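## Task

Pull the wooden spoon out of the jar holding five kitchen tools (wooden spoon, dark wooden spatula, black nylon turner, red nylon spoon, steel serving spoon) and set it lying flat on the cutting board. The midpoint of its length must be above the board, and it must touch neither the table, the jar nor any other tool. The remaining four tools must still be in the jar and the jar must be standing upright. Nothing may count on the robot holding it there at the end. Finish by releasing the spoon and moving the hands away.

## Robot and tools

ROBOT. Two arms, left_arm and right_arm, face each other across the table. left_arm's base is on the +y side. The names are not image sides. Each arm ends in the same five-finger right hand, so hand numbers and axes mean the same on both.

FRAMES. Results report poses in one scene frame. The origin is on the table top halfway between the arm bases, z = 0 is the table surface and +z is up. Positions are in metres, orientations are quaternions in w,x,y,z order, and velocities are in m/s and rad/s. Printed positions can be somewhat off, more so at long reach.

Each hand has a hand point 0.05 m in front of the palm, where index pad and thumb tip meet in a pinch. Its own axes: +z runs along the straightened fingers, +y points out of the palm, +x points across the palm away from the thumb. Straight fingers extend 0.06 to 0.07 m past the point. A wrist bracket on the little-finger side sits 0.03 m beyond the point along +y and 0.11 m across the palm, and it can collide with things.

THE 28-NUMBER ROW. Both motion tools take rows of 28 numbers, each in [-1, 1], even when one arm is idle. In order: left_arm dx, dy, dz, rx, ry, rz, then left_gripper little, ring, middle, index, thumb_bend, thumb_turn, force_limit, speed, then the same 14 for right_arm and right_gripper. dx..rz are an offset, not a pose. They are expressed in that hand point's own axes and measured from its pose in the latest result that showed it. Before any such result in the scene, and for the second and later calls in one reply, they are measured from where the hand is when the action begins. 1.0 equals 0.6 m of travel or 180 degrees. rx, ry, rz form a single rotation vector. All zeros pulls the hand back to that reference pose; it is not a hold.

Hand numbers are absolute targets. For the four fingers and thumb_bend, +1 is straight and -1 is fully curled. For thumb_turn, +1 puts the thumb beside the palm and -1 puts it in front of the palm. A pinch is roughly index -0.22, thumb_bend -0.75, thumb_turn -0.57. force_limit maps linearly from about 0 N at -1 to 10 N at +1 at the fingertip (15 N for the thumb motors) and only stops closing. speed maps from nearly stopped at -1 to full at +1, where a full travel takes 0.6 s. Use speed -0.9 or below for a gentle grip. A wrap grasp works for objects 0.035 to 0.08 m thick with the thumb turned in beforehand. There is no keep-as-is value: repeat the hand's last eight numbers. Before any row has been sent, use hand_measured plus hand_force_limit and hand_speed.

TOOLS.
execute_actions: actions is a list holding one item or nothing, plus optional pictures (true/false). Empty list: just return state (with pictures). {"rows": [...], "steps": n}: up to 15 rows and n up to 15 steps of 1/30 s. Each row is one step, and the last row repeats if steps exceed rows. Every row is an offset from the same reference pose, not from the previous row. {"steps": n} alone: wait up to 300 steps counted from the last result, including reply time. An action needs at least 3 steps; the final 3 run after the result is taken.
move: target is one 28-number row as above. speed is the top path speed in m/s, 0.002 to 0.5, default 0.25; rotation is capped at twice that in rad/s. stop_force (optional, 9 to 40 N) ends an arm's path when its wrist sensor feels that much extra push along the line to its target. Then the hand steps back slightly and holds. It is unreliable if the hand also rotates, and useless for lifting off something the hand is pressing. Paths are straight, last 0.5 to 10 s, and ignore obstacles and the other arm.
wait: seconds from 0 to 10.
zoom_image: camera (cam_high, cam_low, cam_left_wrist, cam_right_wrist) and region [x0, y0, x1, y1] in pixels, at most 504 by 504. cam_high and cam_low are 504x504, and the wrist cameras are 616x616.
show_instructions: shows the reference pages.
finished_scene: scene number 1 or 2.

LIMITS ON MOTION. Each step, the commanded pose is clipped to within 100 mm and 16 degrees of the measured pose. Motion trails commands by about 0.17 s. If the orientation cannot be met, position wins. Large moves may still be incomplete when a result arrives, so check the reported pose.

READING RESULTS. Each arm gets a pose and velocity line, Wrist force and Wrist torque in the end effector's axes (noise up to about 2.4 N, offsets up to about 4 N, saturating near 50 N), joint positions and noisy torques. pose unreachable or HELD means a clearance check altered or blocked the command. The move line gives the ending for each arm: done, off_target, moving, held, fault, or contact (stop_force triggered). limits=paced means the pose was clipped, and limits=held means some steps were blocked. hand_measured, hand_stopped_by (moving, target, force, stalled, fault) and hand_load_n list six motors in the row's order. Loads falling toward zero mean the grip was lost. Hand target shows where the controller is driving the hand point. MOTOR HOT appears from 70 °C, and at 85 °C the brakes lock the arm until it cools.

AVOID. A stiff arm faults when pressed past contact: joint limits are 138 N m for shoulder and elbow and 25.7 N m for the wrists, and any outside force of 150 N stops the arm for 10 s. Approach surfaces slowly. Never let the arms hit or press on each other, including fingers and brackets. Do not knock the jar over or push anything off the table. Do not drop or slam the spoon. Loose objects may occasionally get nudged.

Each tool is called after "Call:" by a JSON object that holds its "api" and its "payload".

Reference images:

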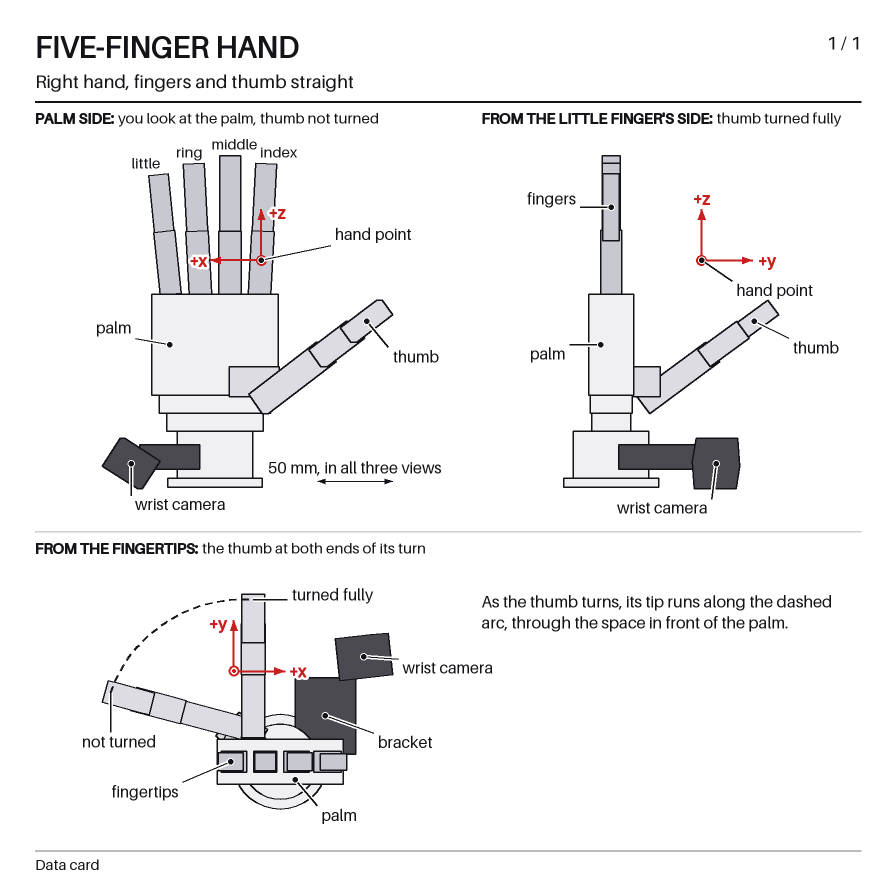

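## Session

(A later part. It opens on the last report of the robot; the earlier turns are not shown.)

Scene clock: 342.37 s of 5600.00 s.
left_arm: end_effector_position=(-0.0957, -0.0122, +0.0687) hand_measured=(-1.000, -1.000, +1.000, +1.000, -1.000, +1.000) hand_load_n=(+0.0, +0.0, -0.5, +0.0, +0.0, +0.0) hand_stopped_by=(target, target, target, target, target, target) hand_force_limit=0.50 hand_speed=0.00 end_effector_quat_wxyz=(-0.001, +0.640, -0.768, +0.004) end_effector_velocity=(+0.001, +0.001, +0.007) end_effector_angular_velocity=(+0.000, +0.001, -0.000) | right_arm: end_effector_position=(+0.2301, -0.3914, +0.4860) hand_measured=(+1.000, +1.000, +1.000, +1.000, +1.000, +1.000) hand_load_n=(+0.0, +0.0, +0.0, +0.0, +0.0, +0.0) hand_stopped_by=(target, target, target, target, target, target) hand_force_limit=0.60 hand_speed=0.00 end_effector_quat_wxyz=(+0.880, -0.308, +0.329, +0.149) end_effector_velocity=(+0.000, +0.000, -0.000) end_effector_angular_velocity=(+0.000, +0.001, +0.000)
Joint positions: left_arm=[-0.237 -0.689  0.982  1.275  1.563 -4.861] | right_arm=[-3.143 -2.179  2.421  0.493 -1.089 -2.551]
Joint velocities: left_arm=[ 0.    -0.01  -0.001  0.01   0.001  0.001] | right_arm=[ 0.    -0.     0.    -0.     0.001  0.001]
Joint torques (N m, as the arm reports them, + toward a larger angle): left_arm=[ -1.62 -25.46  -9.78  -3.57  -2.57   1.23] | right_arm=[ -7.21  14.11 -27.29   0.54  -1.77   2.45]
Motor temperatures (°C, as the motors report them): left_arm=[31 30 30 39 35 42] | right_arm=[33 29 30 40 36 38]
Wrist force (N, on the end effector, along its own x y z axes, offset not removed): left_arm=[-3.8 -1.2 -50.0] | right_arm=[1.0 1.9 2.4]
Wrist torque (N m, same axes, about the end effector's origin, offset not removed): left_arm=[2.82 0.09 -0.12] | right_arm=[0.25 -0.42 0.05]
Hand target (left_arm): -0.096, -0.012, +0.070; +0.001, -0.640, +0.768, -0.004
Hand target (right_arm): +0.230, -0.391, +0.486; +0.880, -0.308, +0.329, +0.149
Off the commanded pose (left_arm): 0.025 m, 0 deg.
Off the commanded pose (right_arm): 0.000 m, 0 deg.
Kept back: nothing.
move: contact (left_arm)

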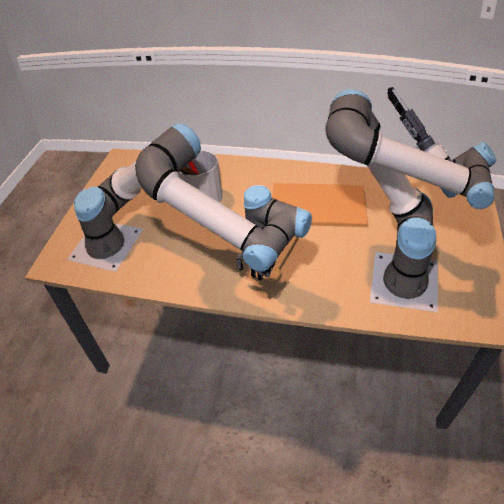

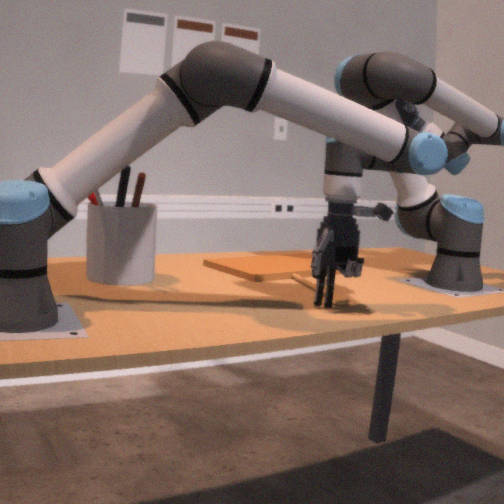

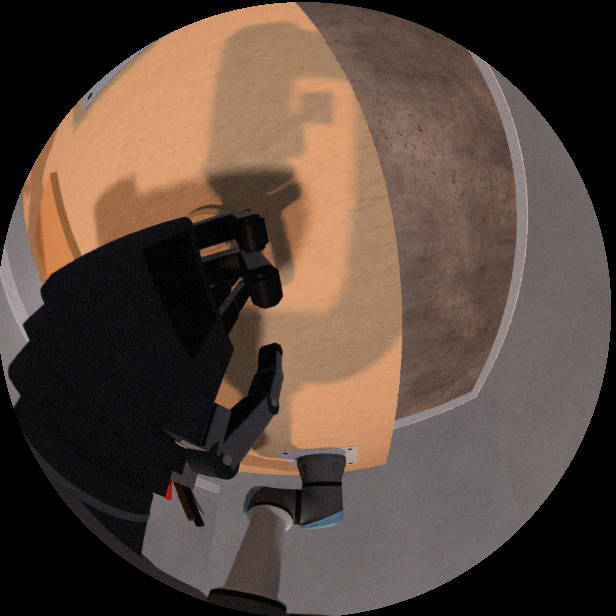

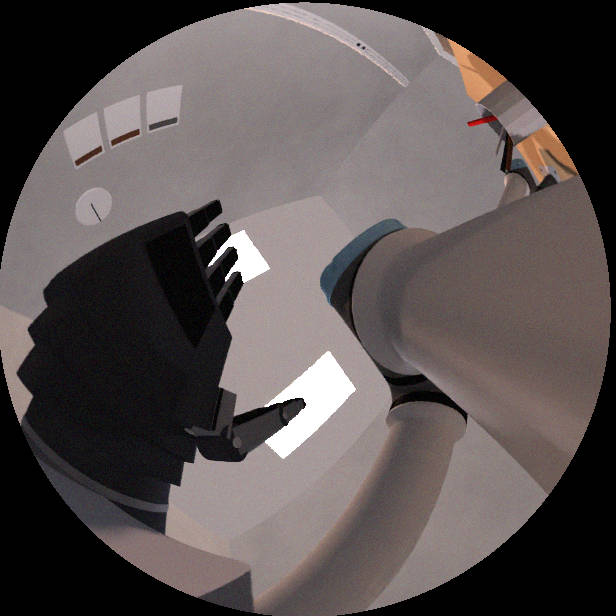

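Call:
{"api": "move", "payload": {"target": [0,0,-0.05,0,0,0,-1,-1,1,1,-1,1,0.5,0, 0,0,0,0,0,0,1,1,1,1,1,1,0.6,0], "speed": 0.05}}

Call:
{"api": "move", "payload": {"target": [0.078,-0.014,0,0,0,0,-1,-1,1,1,-1,1,0.5,0, 0,0,0,0,0,0,1,1,1,1,1,1,0.6,0], "speed": 0.08}}

Call:
{"api": "move", "payload": {"target": [0,0,0.05,0,0,0,-1,-1,1,1,-1,1,0.5,0, 0,0,0,0,0,0,1,1,1,1,1,1,0.6,0], "speed": 0.004, "stop_force": 9}}

Call:
{"api": "zoom_image", "payload": {"camera": "cam_high", "region": [200,200,360,330]}}

Call:
{"api": "zoom_image", "payload": {"camera": "cam_low", "region": [250,230,420,330]}}

Scene clock: 343.60 s of 5600.00 s.
left_arm: end_effector_position=(-0.0958, -0.0120, +0.0984) hand_measured=(-1.000, -1.000, +1.000, +1.000, -1.000, +1.000) hand_load_n=(+0.0, +0.0, +0.0, +0.0, +0.0, +0.0) hand_stopped_by=(target, target, target, target, target, target) hand_force_limit=0.50 hand_speed=0.00 end_effector_quat_wxyz=(-0.001, +0.640, -0.768, +0.004) end_effector_velocity=(+0.000, -0.000, +0.003) end_effector_angular_velocity=(-0.001, -0.000, +0.000) | right_arm: end_effector_position=(+0.2301, -0.3914, +0.4860) hand_measured=(+1.000, +1.000, +1.000, +1.000, +1.000, +1.000) hand_load_n=(+0.0, +0.0, +0.0, +0.0, +0.0, +0.0) hand_stopped_by=(target, target, target, target, target, target) hand_force_limit=0.60 hand_speed=0.00 end_effector_quat_wxyz=(+0.880, -0.308, +0.329, +0.149) end_effector_velocity=(-0.000, +0.000, +0.000) end_effector_angular_velocity=(-0.000, -0.001, +0.001)
Joint positions: left_arm=[-0.237 -0.712  0.945  1.334  1.563 -4.861] | right_arm=[-3.143 -2.179  2.421  0.493 -1.089 -2.551]
Joint velocities: left_arm=[ 0.001 -0.002 -0.005  0.007 -0.     0.   ] | right_arm=[ 0.001  0.    -0.     0.    -0.001 -0.001]
Joint torques (N m, as the arm reports them, + toward a larger angle): left_arm=[ -7.43 -69.09 -26.17   4.37  -2.17  -2.24] | right_arm=[ -8.11  13.07 -27.25   0.75  -1.63   2.17]
Motor temperatures (°C, as the motors report them): left_arm=[31 30 30 39 35 42] | right_arm=[33 29 30 40 36 38]
Wrist force (N, on the end effector, along its own x y z axes, offset not removed): left_arm=[-0.7 -0.8 0.1] | right_arm=[2.1 2.9 1.2]
Wrist torque (N m, same axes, about the end effector's origin, offset not removed): left_arm=[-0.16 -0.13 -0.05] | right_arm=[0.48 -0.48 0.14]
Hand target (left_arm): -0.096, -0.012, +0.099; +0.001, -0.640, +0.768, -0.004
Hand target (right_arm): +0.230, -0.391, +0.486; +0.880, -0.308, +0.329, +0.149
Off the commanded pose (left_arm): 0.000 m, 0 deg.
Off the commanded pose (right_arm): 0.000 m, 0 deg.
joint sent to its limit (right arm) — the command would take joint 1 (shoulder pan) past its lower limit, so that joint was sent only as far as its limit.
Kept back: nothing.
move: done

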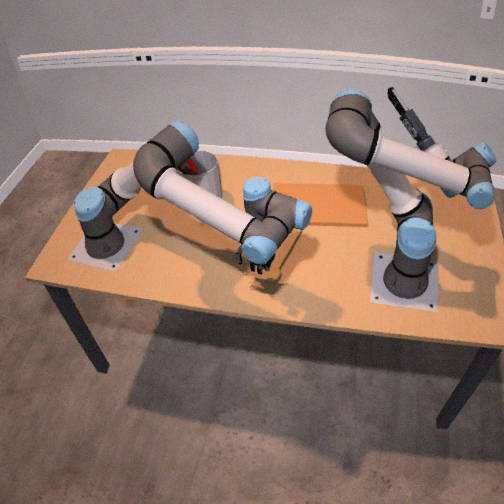

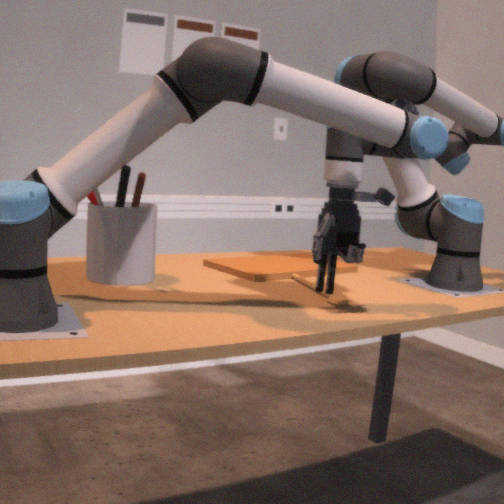

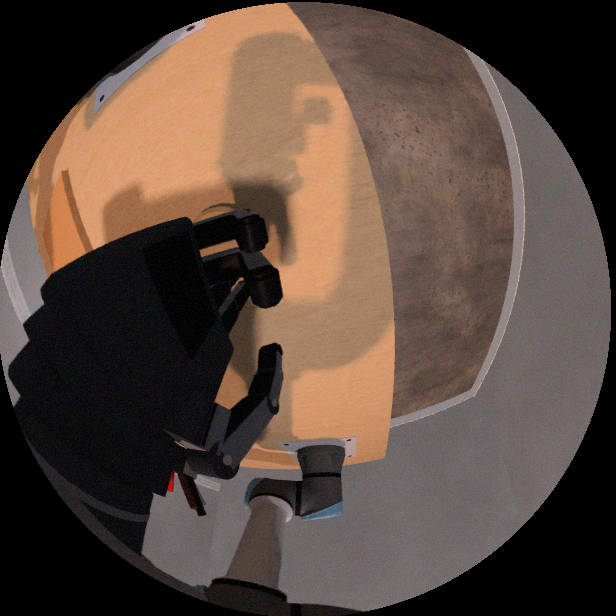

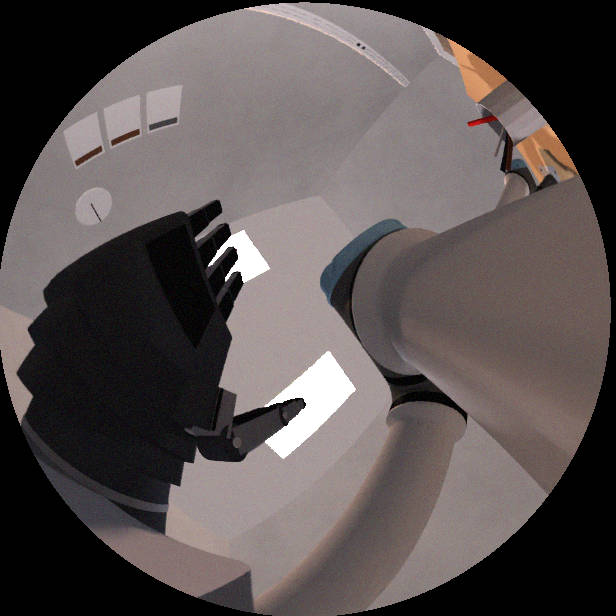

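Scene clock: 344.73 s of 5600.00 s.
left_arm: end_effector_position=(-0.0959, -0.0592, +0.0986) hand_measured=(-1.000, -1.000, +1.000, +1.000, -1.000, +1.000) hand_load_n=(+0.0, +0.0, +0.0, +0.0, +0.0, +0.0) hand_stopped_by=(target, target, target, target, target, target) hand_force_limit=0.50 hand_speed=0.00 end_effector_quat_wxyz=(-0.000, +0.640, -0.768, +0.005) end_effector_velocity=(-0.001, -0.003, +0.001) end_effector_angular_velocity=(+0.004, +0.002, -0.002) | right_arm: end_effector_position=(+0.2301, -0.3914, +0.4860) hand_measured=(+1.000, +1.000, +1.000, +1.000, +1.000, +1.000) hand_load_n=(+0.0, +0.0, +0.0, +0.0, +0.0, +0.0) hand_stopped_by=(target, target, target, target, target, target) hand_force_limit=0.60 hand_speed=0.00 end_effector_quat_wxyz=(+0.880, -0.308, +0.329, +0.149) end_effector_velocity=(-0.000, +0.000, +0.000) end_effector_angular_velocity=(+0.000, -0.000, +0.001)
Joint positions: left_arm=[-0.214 -0.557  0.653  1.471  1.563 -4.838] | right_arm=[-3.143 -2.179  2.421  0.493 -1.089 -2.551]
Joint velocities: left_arm=[ 0.     0.016 -0.031  0.018  0.003  0.002] | right_arm=[ 0.001  0.    -0.     0.    -0.    -0.   ]
Joint torques (N m, as the arm reports them, + toward a larger angle): left_arm=[  7.34 -45.93 -28.91   4.66   2.45   2.25] | right_arm=[ -8.01  13.41 -27.03   0.47  -1.65   2.26]
Motor temperatures (°C, as the motors report them): left_arm=[31 30 30 39 35 42] | right_arm=[33 29 30 40 36 38]
Wrist force (N, on the end effector, along its own x y z axes, offset not removed): left_arm=[1.4 -0.9 1.2] | right_arm=[1.0 1.2 0.8]
Wrist torque (N m, same axes, about the end effector's origin, offset not removed): left_arm=[-0.22 -0.55 0.14] | right_arm=[0.20 -0.32 0.10]
Hand target (left_arm): -0.096, -0.060, +0.099; +0.001, -0.640, +0.768, -0.004
Hand target (right_arm): +0.230, -0.391, +0.486; +0.880, -0.308, +0.329, +0.149
Off the commanded pose (left_arm): 0.000 m, 0 deg.
Off the commanded pose (right_arm): 0.000 m, 0 deg.
joint sent to its limit (right arm) — the command would take joint 1 (shoulder pan) past its lower limit, so that joint was sent only as far as its limit.
Kept back: nothing.
move: done

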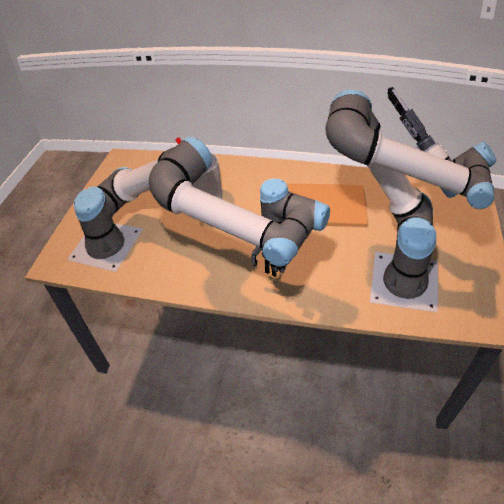

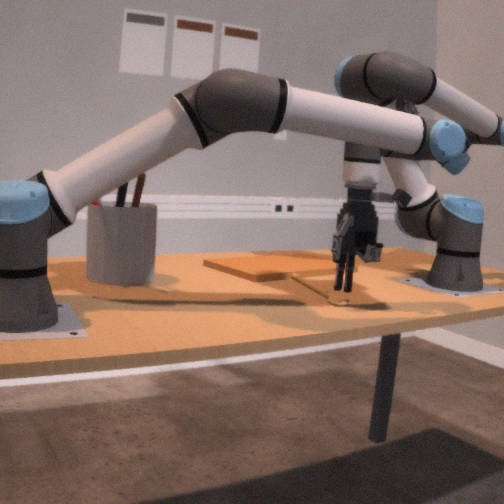

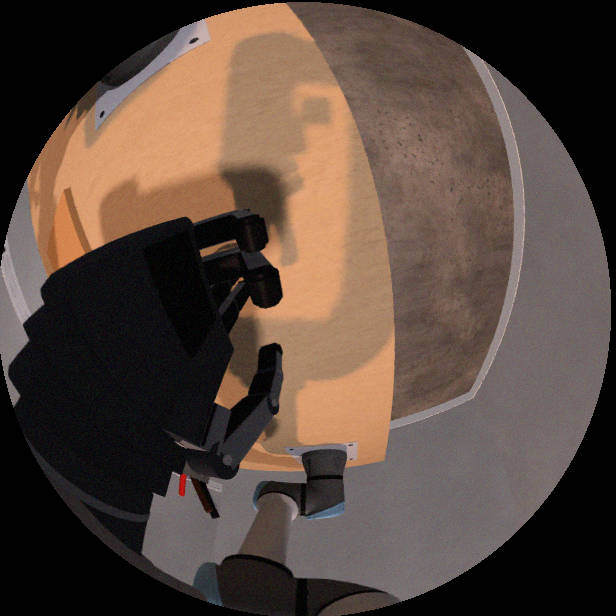

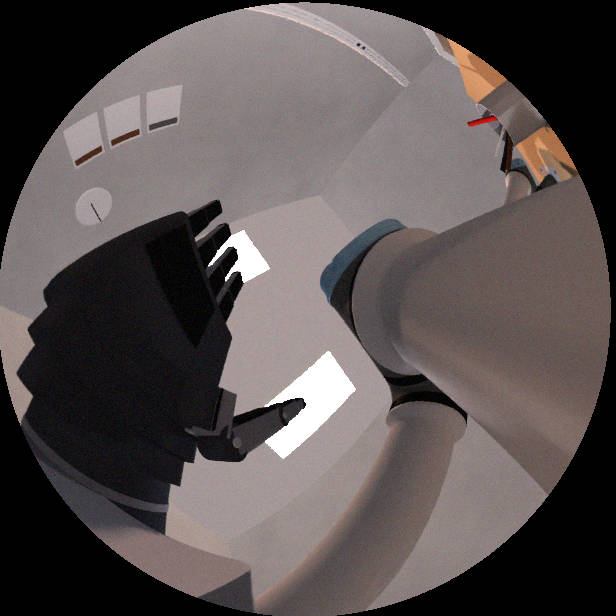

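Scene clock: 349.70 s of 5600.00 s.
left_arm: end_effector_position=(-0.0959, -0.0593, +0.0803) hand_measured=(-1.000, -1.000, +1.000, +1.000, -1.000, +1.000) hand_load_n=(+0.0, +0.0, -0.5, +0.0, +0.0, +0.0) hand_stopped_by=(target, target, target, target, target, target) hand_force_limit=0.50 hand_speed=0.00 end_effector_quat_wxyz=(-0.000, +0.640, -0.768, +0.005) end_effector_velocity=(-0.001, -0.001, +0.001) end_effector_angular_velocity=(-0.003, +0.001, -0.000) | right_arm: end_effector_position=(+0.2301, -0.3914, +0.4860) hand_measured=(+1.000, +1.000, +1.000, +1.000, +1.000, +1.000) hand_load_n=(+0.0, +0.0, +0.0, +0.0, +0.0, +0.0) hand_stopped_by=(target, target, target, target, target, target) hand_force_limit=0.60 hand_speed=0.00 end_effector_quat_wxyz=(+0.880, -0.308, +0.329, +0.149) end_effector_velocity=(+0.000, -0.000, -0.000) end_effector_angular_velocity=(-0.000, +0.001, -0.002)
Joint positions: left_arm=[-0.214 -0.549  0.684  1.431  1.563 -4.838] | right_arm=[-3.143 -2.179  2.421  0.493 -1.089 -2.551]
Joint velocities: left_arm=[-0.001  0.    -0.004  0.     0.    -0.001] | right_arm=[-0.002 -0.    -0.    -0.     0.001  0.001]
Joint torques (N m, as the arm reports them, + toward a larger angle): left_arm=[  6.96 -45.12 -25.     2.01  -2.09   2.44] | right_arm=[ -7.32  14.89 -27.89   0.67  -1.65   2.32]
Motor temperatures (°C, as the motors report them): left_arm=[31 30 30 39 35 42] | right_arm=[33 29 30 40 36 38]
Wrist force (N, on the end effector, along its own x y z axes, offset not removed): left_arm=[0.0 -1.4 -16.9] | right_arm=[0.3 2.2 4.0]
Wrist torque (N m, same axes, about the end effector's origin, offset not removed): left_arm=[0.78 -0.23 0.06] | right_arm=[0.26 -0.40 0.09]
Hand target (left_arm): -0.096, -0.059, +0.081; +0.000, -0.640, +0.768, -0.005
Hand target (right_arm): +0.230, -0.391, +0.486; +0.880, -0.308, +0.329, +0.149
Off the commanded pose (left_arm): 0.012 m, 0 deg.
Off the commanded pose (right_arm): 0.000 m, 0 deg.
joint sent to its limit (right arm) — the command would take joint 1 (shoulder pan) past its lower limit, so that joint was sent only as far as its limit.
Kept back: nothing.
move: contact (left_arm)

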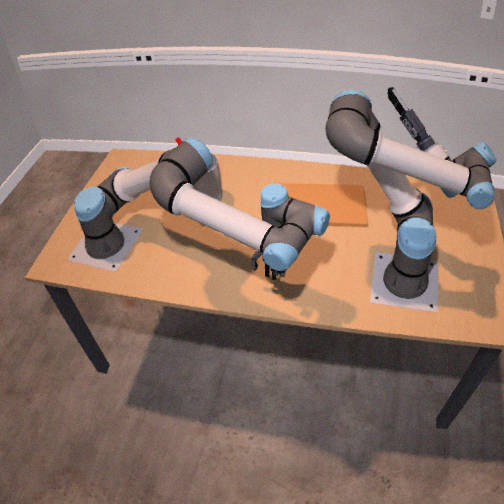

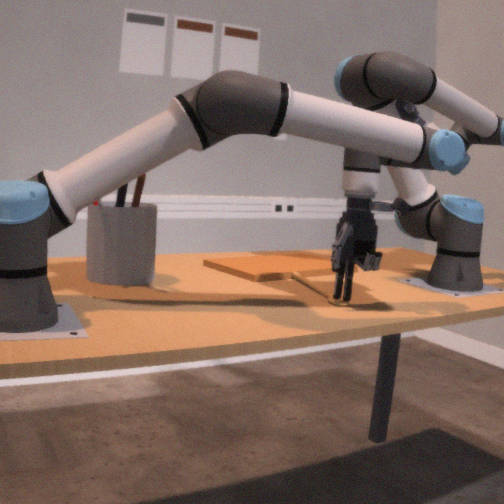

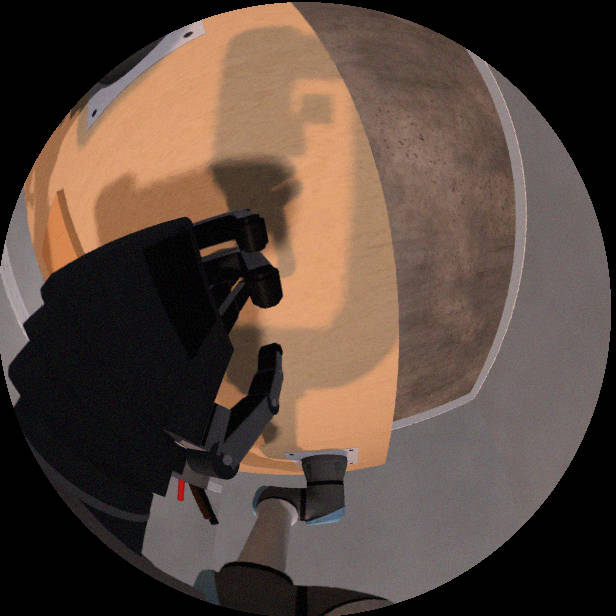

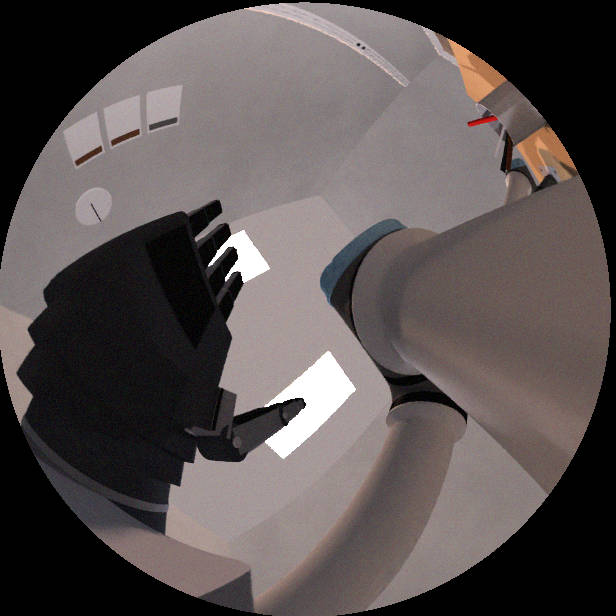

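Region (200, 200, 360, 330) of cam_high's 504x504 image, scaled by 3.150, with more detail than that image has; it fills the top 410 rows of this view, and the rest is white.

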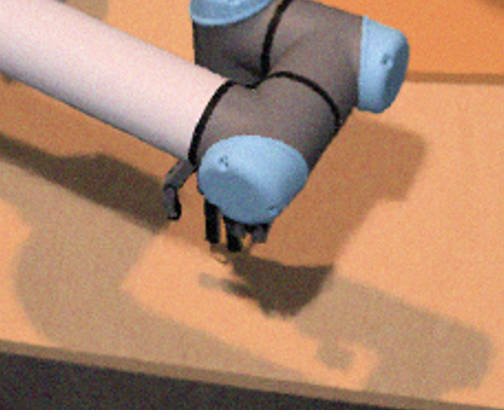

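Region (250, 230, 420, 330) of cam_low's 504x504 image, scaled by 2.965, with more detail than that image has; it fills the top 296 rows of this view, and the rest is white.

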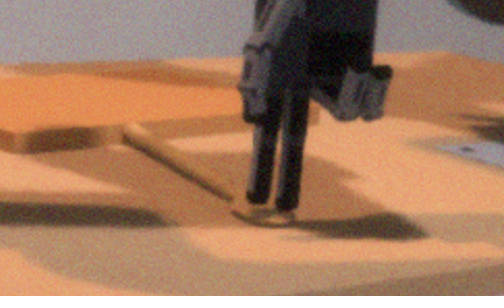

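Call:
{"api": "move", "payload": {"target": [0,-0.08,0.002,0,0,0,-1,-1,1,1,-1,1,0.5,0, 0,0,0,0,0,0,1,1,1,1,1,1,0.6,0], "speed": 0.02, "stop_force": 20}}

Call:
{"api": "zoom_image", "payload": {"camera": "cam_low", "region": [230,230,400,330]}}

Scene clock: 352.80 s of 5600.00 s.
left_arm: end_effector_position=(-0.0487, -0.0679, +0.0794) hand_measured=(-1.000, -1.000, +0.906, +1.000, -1.000, +1.000) hand_load_n=(+0.0, +0.0, -20.0, +0.0, +0.0, +0.0) hand_stopped_by=(target, target, target, target, target, target) hand_force_limit=0.50 hand_speed=0.00 end_effector_quat_wxyz=(-0.000, +0.640, -0.768, +0.005) end_effector_velocity=(+0.000, -0.000, +0.001) end_effector_angular_velocity=(-0.002, +0.001, -0.000) | right_arm: end_effector_position=(+0.2301, -0.3914, +0.4860) hand_measured=(+1.000, +1.000, +1.000, +1.000, +1.000, +1.000) hand_load_n=(+0.0, +0.0, +0.0, +0.0, +0.0, +0.0) hand_stopped_by=(target, target, target, target, target, target) hand_force_limit=0.60 hand_speed=0.00 end_effector_quat_wxyz=(+0.880, -0.308, +0.329, +0.149) end_effector_velocity=(+0.000, +0.000, -0.000) end_effector_angular_velocity=(-0.001, +0.000, -0.001)
Joint positions: left_arm=[-0.141 -0.528  0.646  1.448  1.563 -4.765] | right_arm=[-3.143 -2.179  2.421  0.493 -1.089 -2.551]
Joint velocities: left_arm=[ 0.001 -0.002 -0.001  0.001  0.001  0.001] | right_arm=[-0.    -0.     0.    -0.     0.001 -0.001]
Joint torques (N m, as the arm reports them, + toward a larger angle): left_arm=[ 16.86 -28.56 -20.27   2.33  -2.74   2.43] | right_arm=[ -7.89  14.32 -26.72   0.43  -1.51   2.26]
Motor temperatures (°C, as the motors report them): left_arm=[31 30 30 39 35 42] | right_arm=[33 29 30 40 36 38]
Wrist force (N, on the end effector, along its own x y z axes, offset not removed): left_arm=[-0.7 13.4 -25.6] | right_arm=[0.6 0.2 2.2]
Wrist torque (N m, same axes, about the end effector's origin, offset not removed): left_arm=[0.23 0.22 0.28] | right_arm=[0.01 -0.26 -0.05]
Hand target (left_arm): -0.049, -0.068, +0.079; +0.000, -0.640, +0.768, -0.005
Hand target (right_arm): +0.230, -0.391, +0.486; +0.880, -0.308, +0.329, +0.149
Off the commanded pose (left_arm): 0.000 m, 0 deg.
Off the commanded pose (right_arm): 0.000 m, 0 deg.
Kept back: nothing.
move: done

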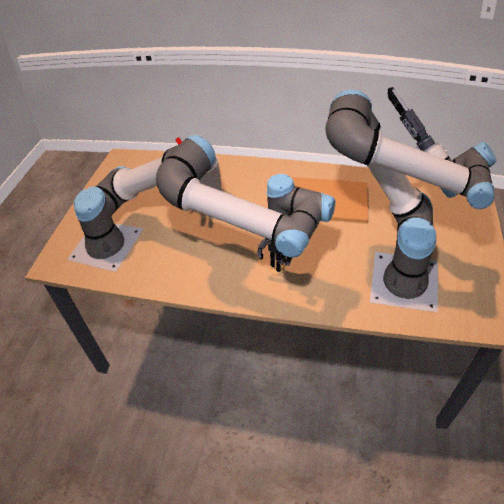

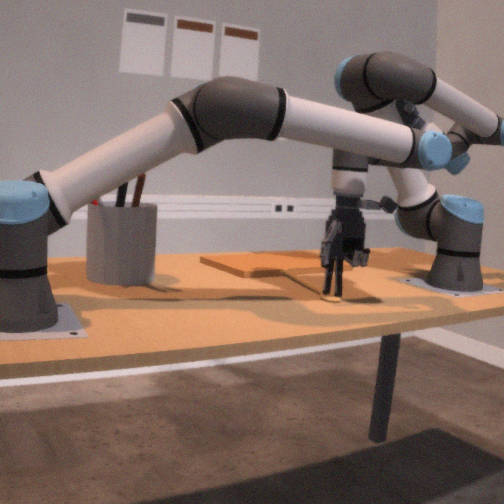

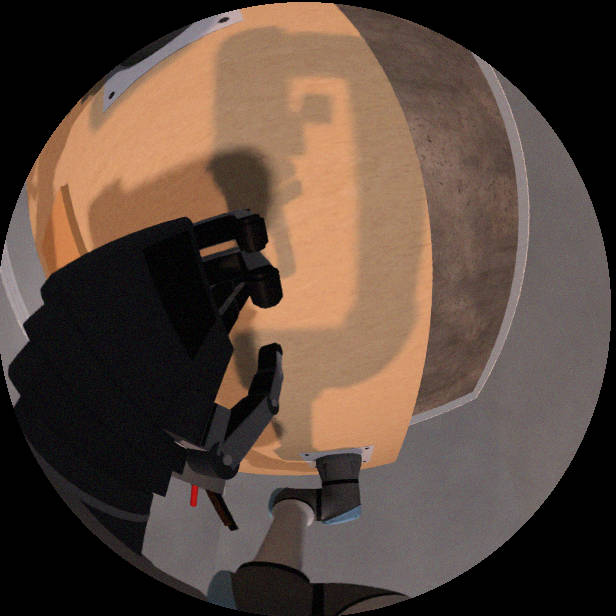

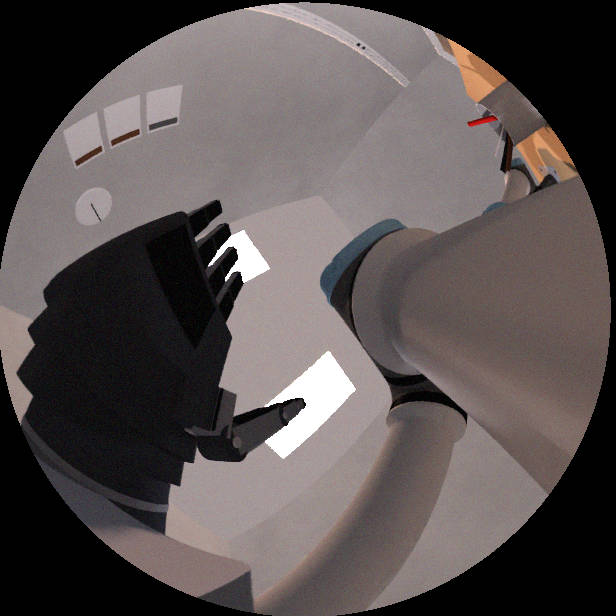

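Region (230, 230, 400, 330) of cam_low's 504x504 image, scaled by 2.965, with more detail than that image has; it fills the top 296 rows of this view, and the rest is white.

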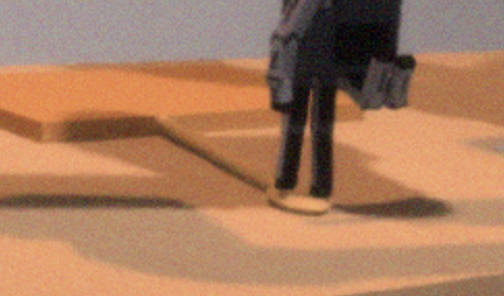

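Call:
{"api": "move", "payload": {"target": [-0.15,0,-0.12,0,0,0,-1,-1,1,1,-1,1,0.5,0, 0,0,0,0,0,0,1,1,1,1,1,1,0.6,0], "speed": 0.1}}

Call:
{"api": "zoom_image", "payload": {"camera": "cam_high", "region": [220,160,400,300]}}

Call:
{"api": "zoom_image", "payload": {"camera": "cam_low", "region": [190,230,400,330]}}

Scene clock: 354.73 s of 5600.00 s.
left_arm: end_effector_position=(-0.0330, +0.0207, +0.1507) hand_measured=(-1.000, -1.000, +0.908, +1.000, -1.000, +1.000) hand_load_n=(+0.0, +0.0, +0.0, +0.0, +0.0, +0.0) hand_stopped_by=(target, target, target, target, target, target) hand_force_limit=0.50 hand_speed=0.00 end_effector_quat_wxyz=(-0.000, +0.640, -0.768, +0.005) end_effector_velocity=(-0.000, +0.002, +0.002) end_effector_angular_velocity=(-0.003, -0.000, -0.001) | right_arm: end_effector_position=(+0.2301, -0.3914, +0.4860) hand_measured=(+1.000, +1.000, +1.000, +1.000, +1.000, +1.000) hand_load_n=(+0.0, +0.0, +0.0, +0.0, +0.0, +0.0) hand_stopped_by=(target, target, target, target, target, target) hand_force_limit=0.60 hand_speed=0.00 end_effector_quat_wxyz=(+0.880, -0.308, +0.329, +0.149) end_effector_velocity=(+0.000, -0.000, -0.000) end_effector_angular_velocity=(+0.001, +0.001, -0.002)
Joint positions: left_arm=[-0.15  -0.847  1.05   1.363  1.563 -4.775] | right_arm=[-3.143 -2.179  2.421  0.493 -1.089 -2.551]
Joint velocities: left_arm=[-0.002 -0.008  0.008 -0.002 -0.001 -0.001] | right_arm=[-0.001  0.     0.    -0.     0.001  0.001]
Joint torques (N m, as the arm reports them, + toward a larger angle): left_arm=[ -7.5  -62.85 -10.98  -0.54  -2.12  -2.38] | right_arm=[ -7.51  13.9  -28.66   0.71  -1.7    2.36]
Motor temperatures (°C, as the motors report them): left_arm=[31 30 30 39 35 42] | right_arm=[33 29 30 40 36 38]
Wrist force (N, on the end effector, along its own x y z axes, offset not removed): left_arm=[-0.9 -1.1 1.5] | right_arm=[1.7 1.6 2.1]
Wrist torque (N m, same axes, about the end effector's origin, offset not removed): left_arm=[-0.20 -0.12 -0.02] | right_arm=[0.35 -0.54 0.07]
Hand target (left_arm): -0.033, +0.021, +0.151; +0.000, -0.640, +0.768, -0.005
Hand target (right_arm): +0.230, -0.391, +0.486; +0.880, -0.308, +0.329, +0.149
Off the commanded pose (left_arm): 0.000 m, 0 deg.
Off the commanded pose (right_arm): 0.000 m, 0 deg.
joint sent to its limit (right arm) — the command would take joint 1 (shoulder pan) past its lower limit, so that joint was sent only as far as its limit.
Kept back: nothing.
move: done

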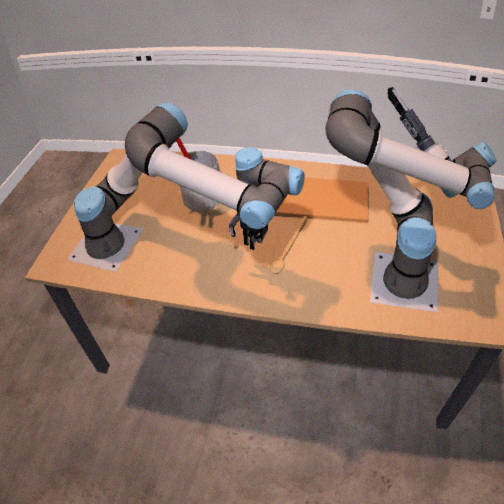

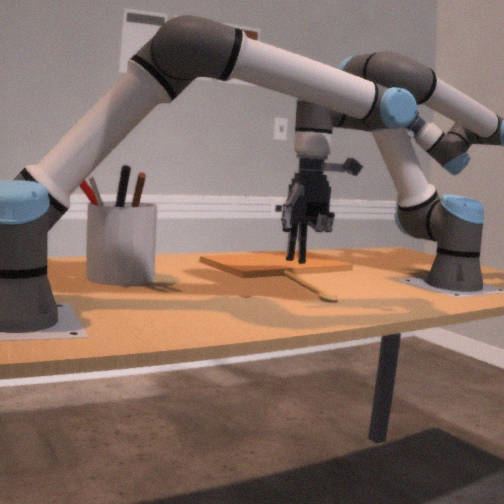

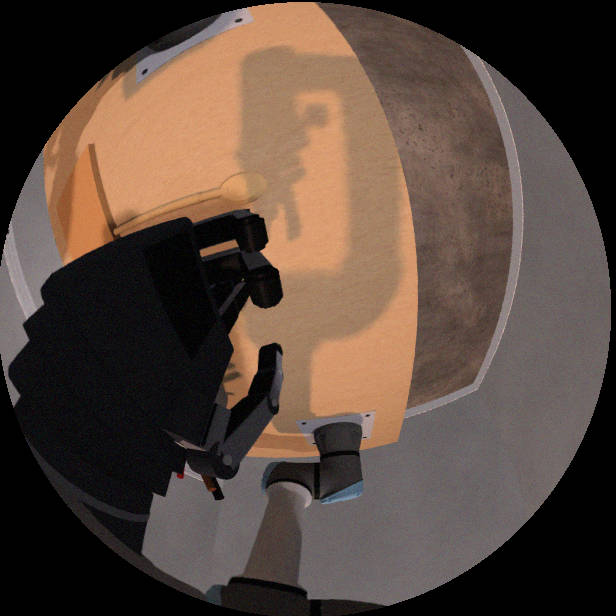

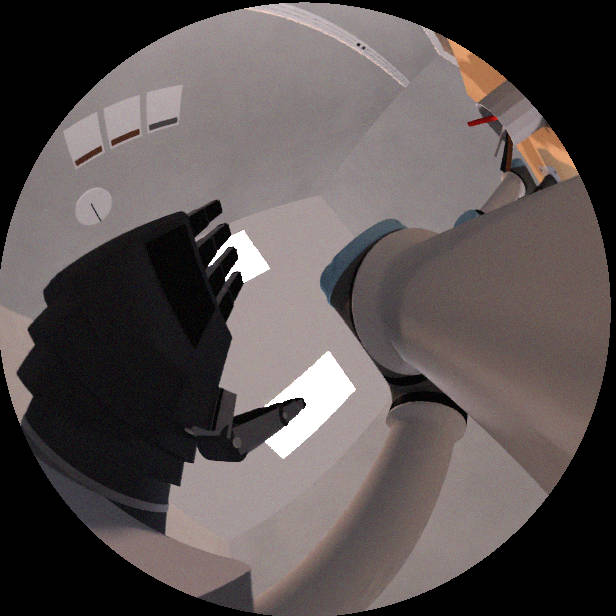

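Region (220, 160, 400, 300) of cam_high's 504x504 image, scaled by 2.800, with more detail than that image has.

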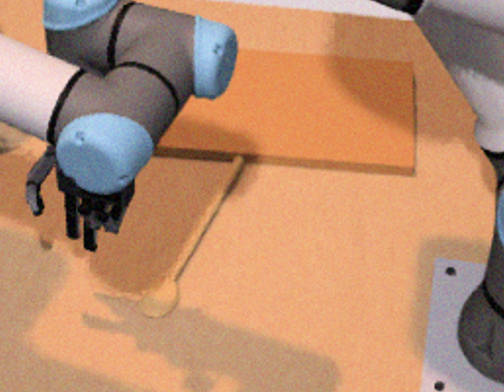

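Region (190, 230, 400, 330) of cam_low's 504x504 image, scaled by 2.400, with more detail than that image has; it fills the top 240 rows of this view, and the rest is white.

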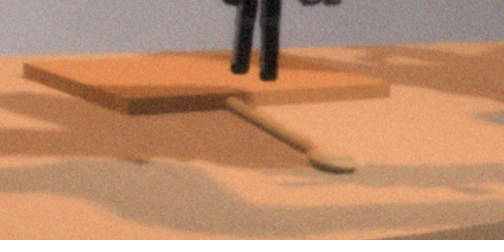

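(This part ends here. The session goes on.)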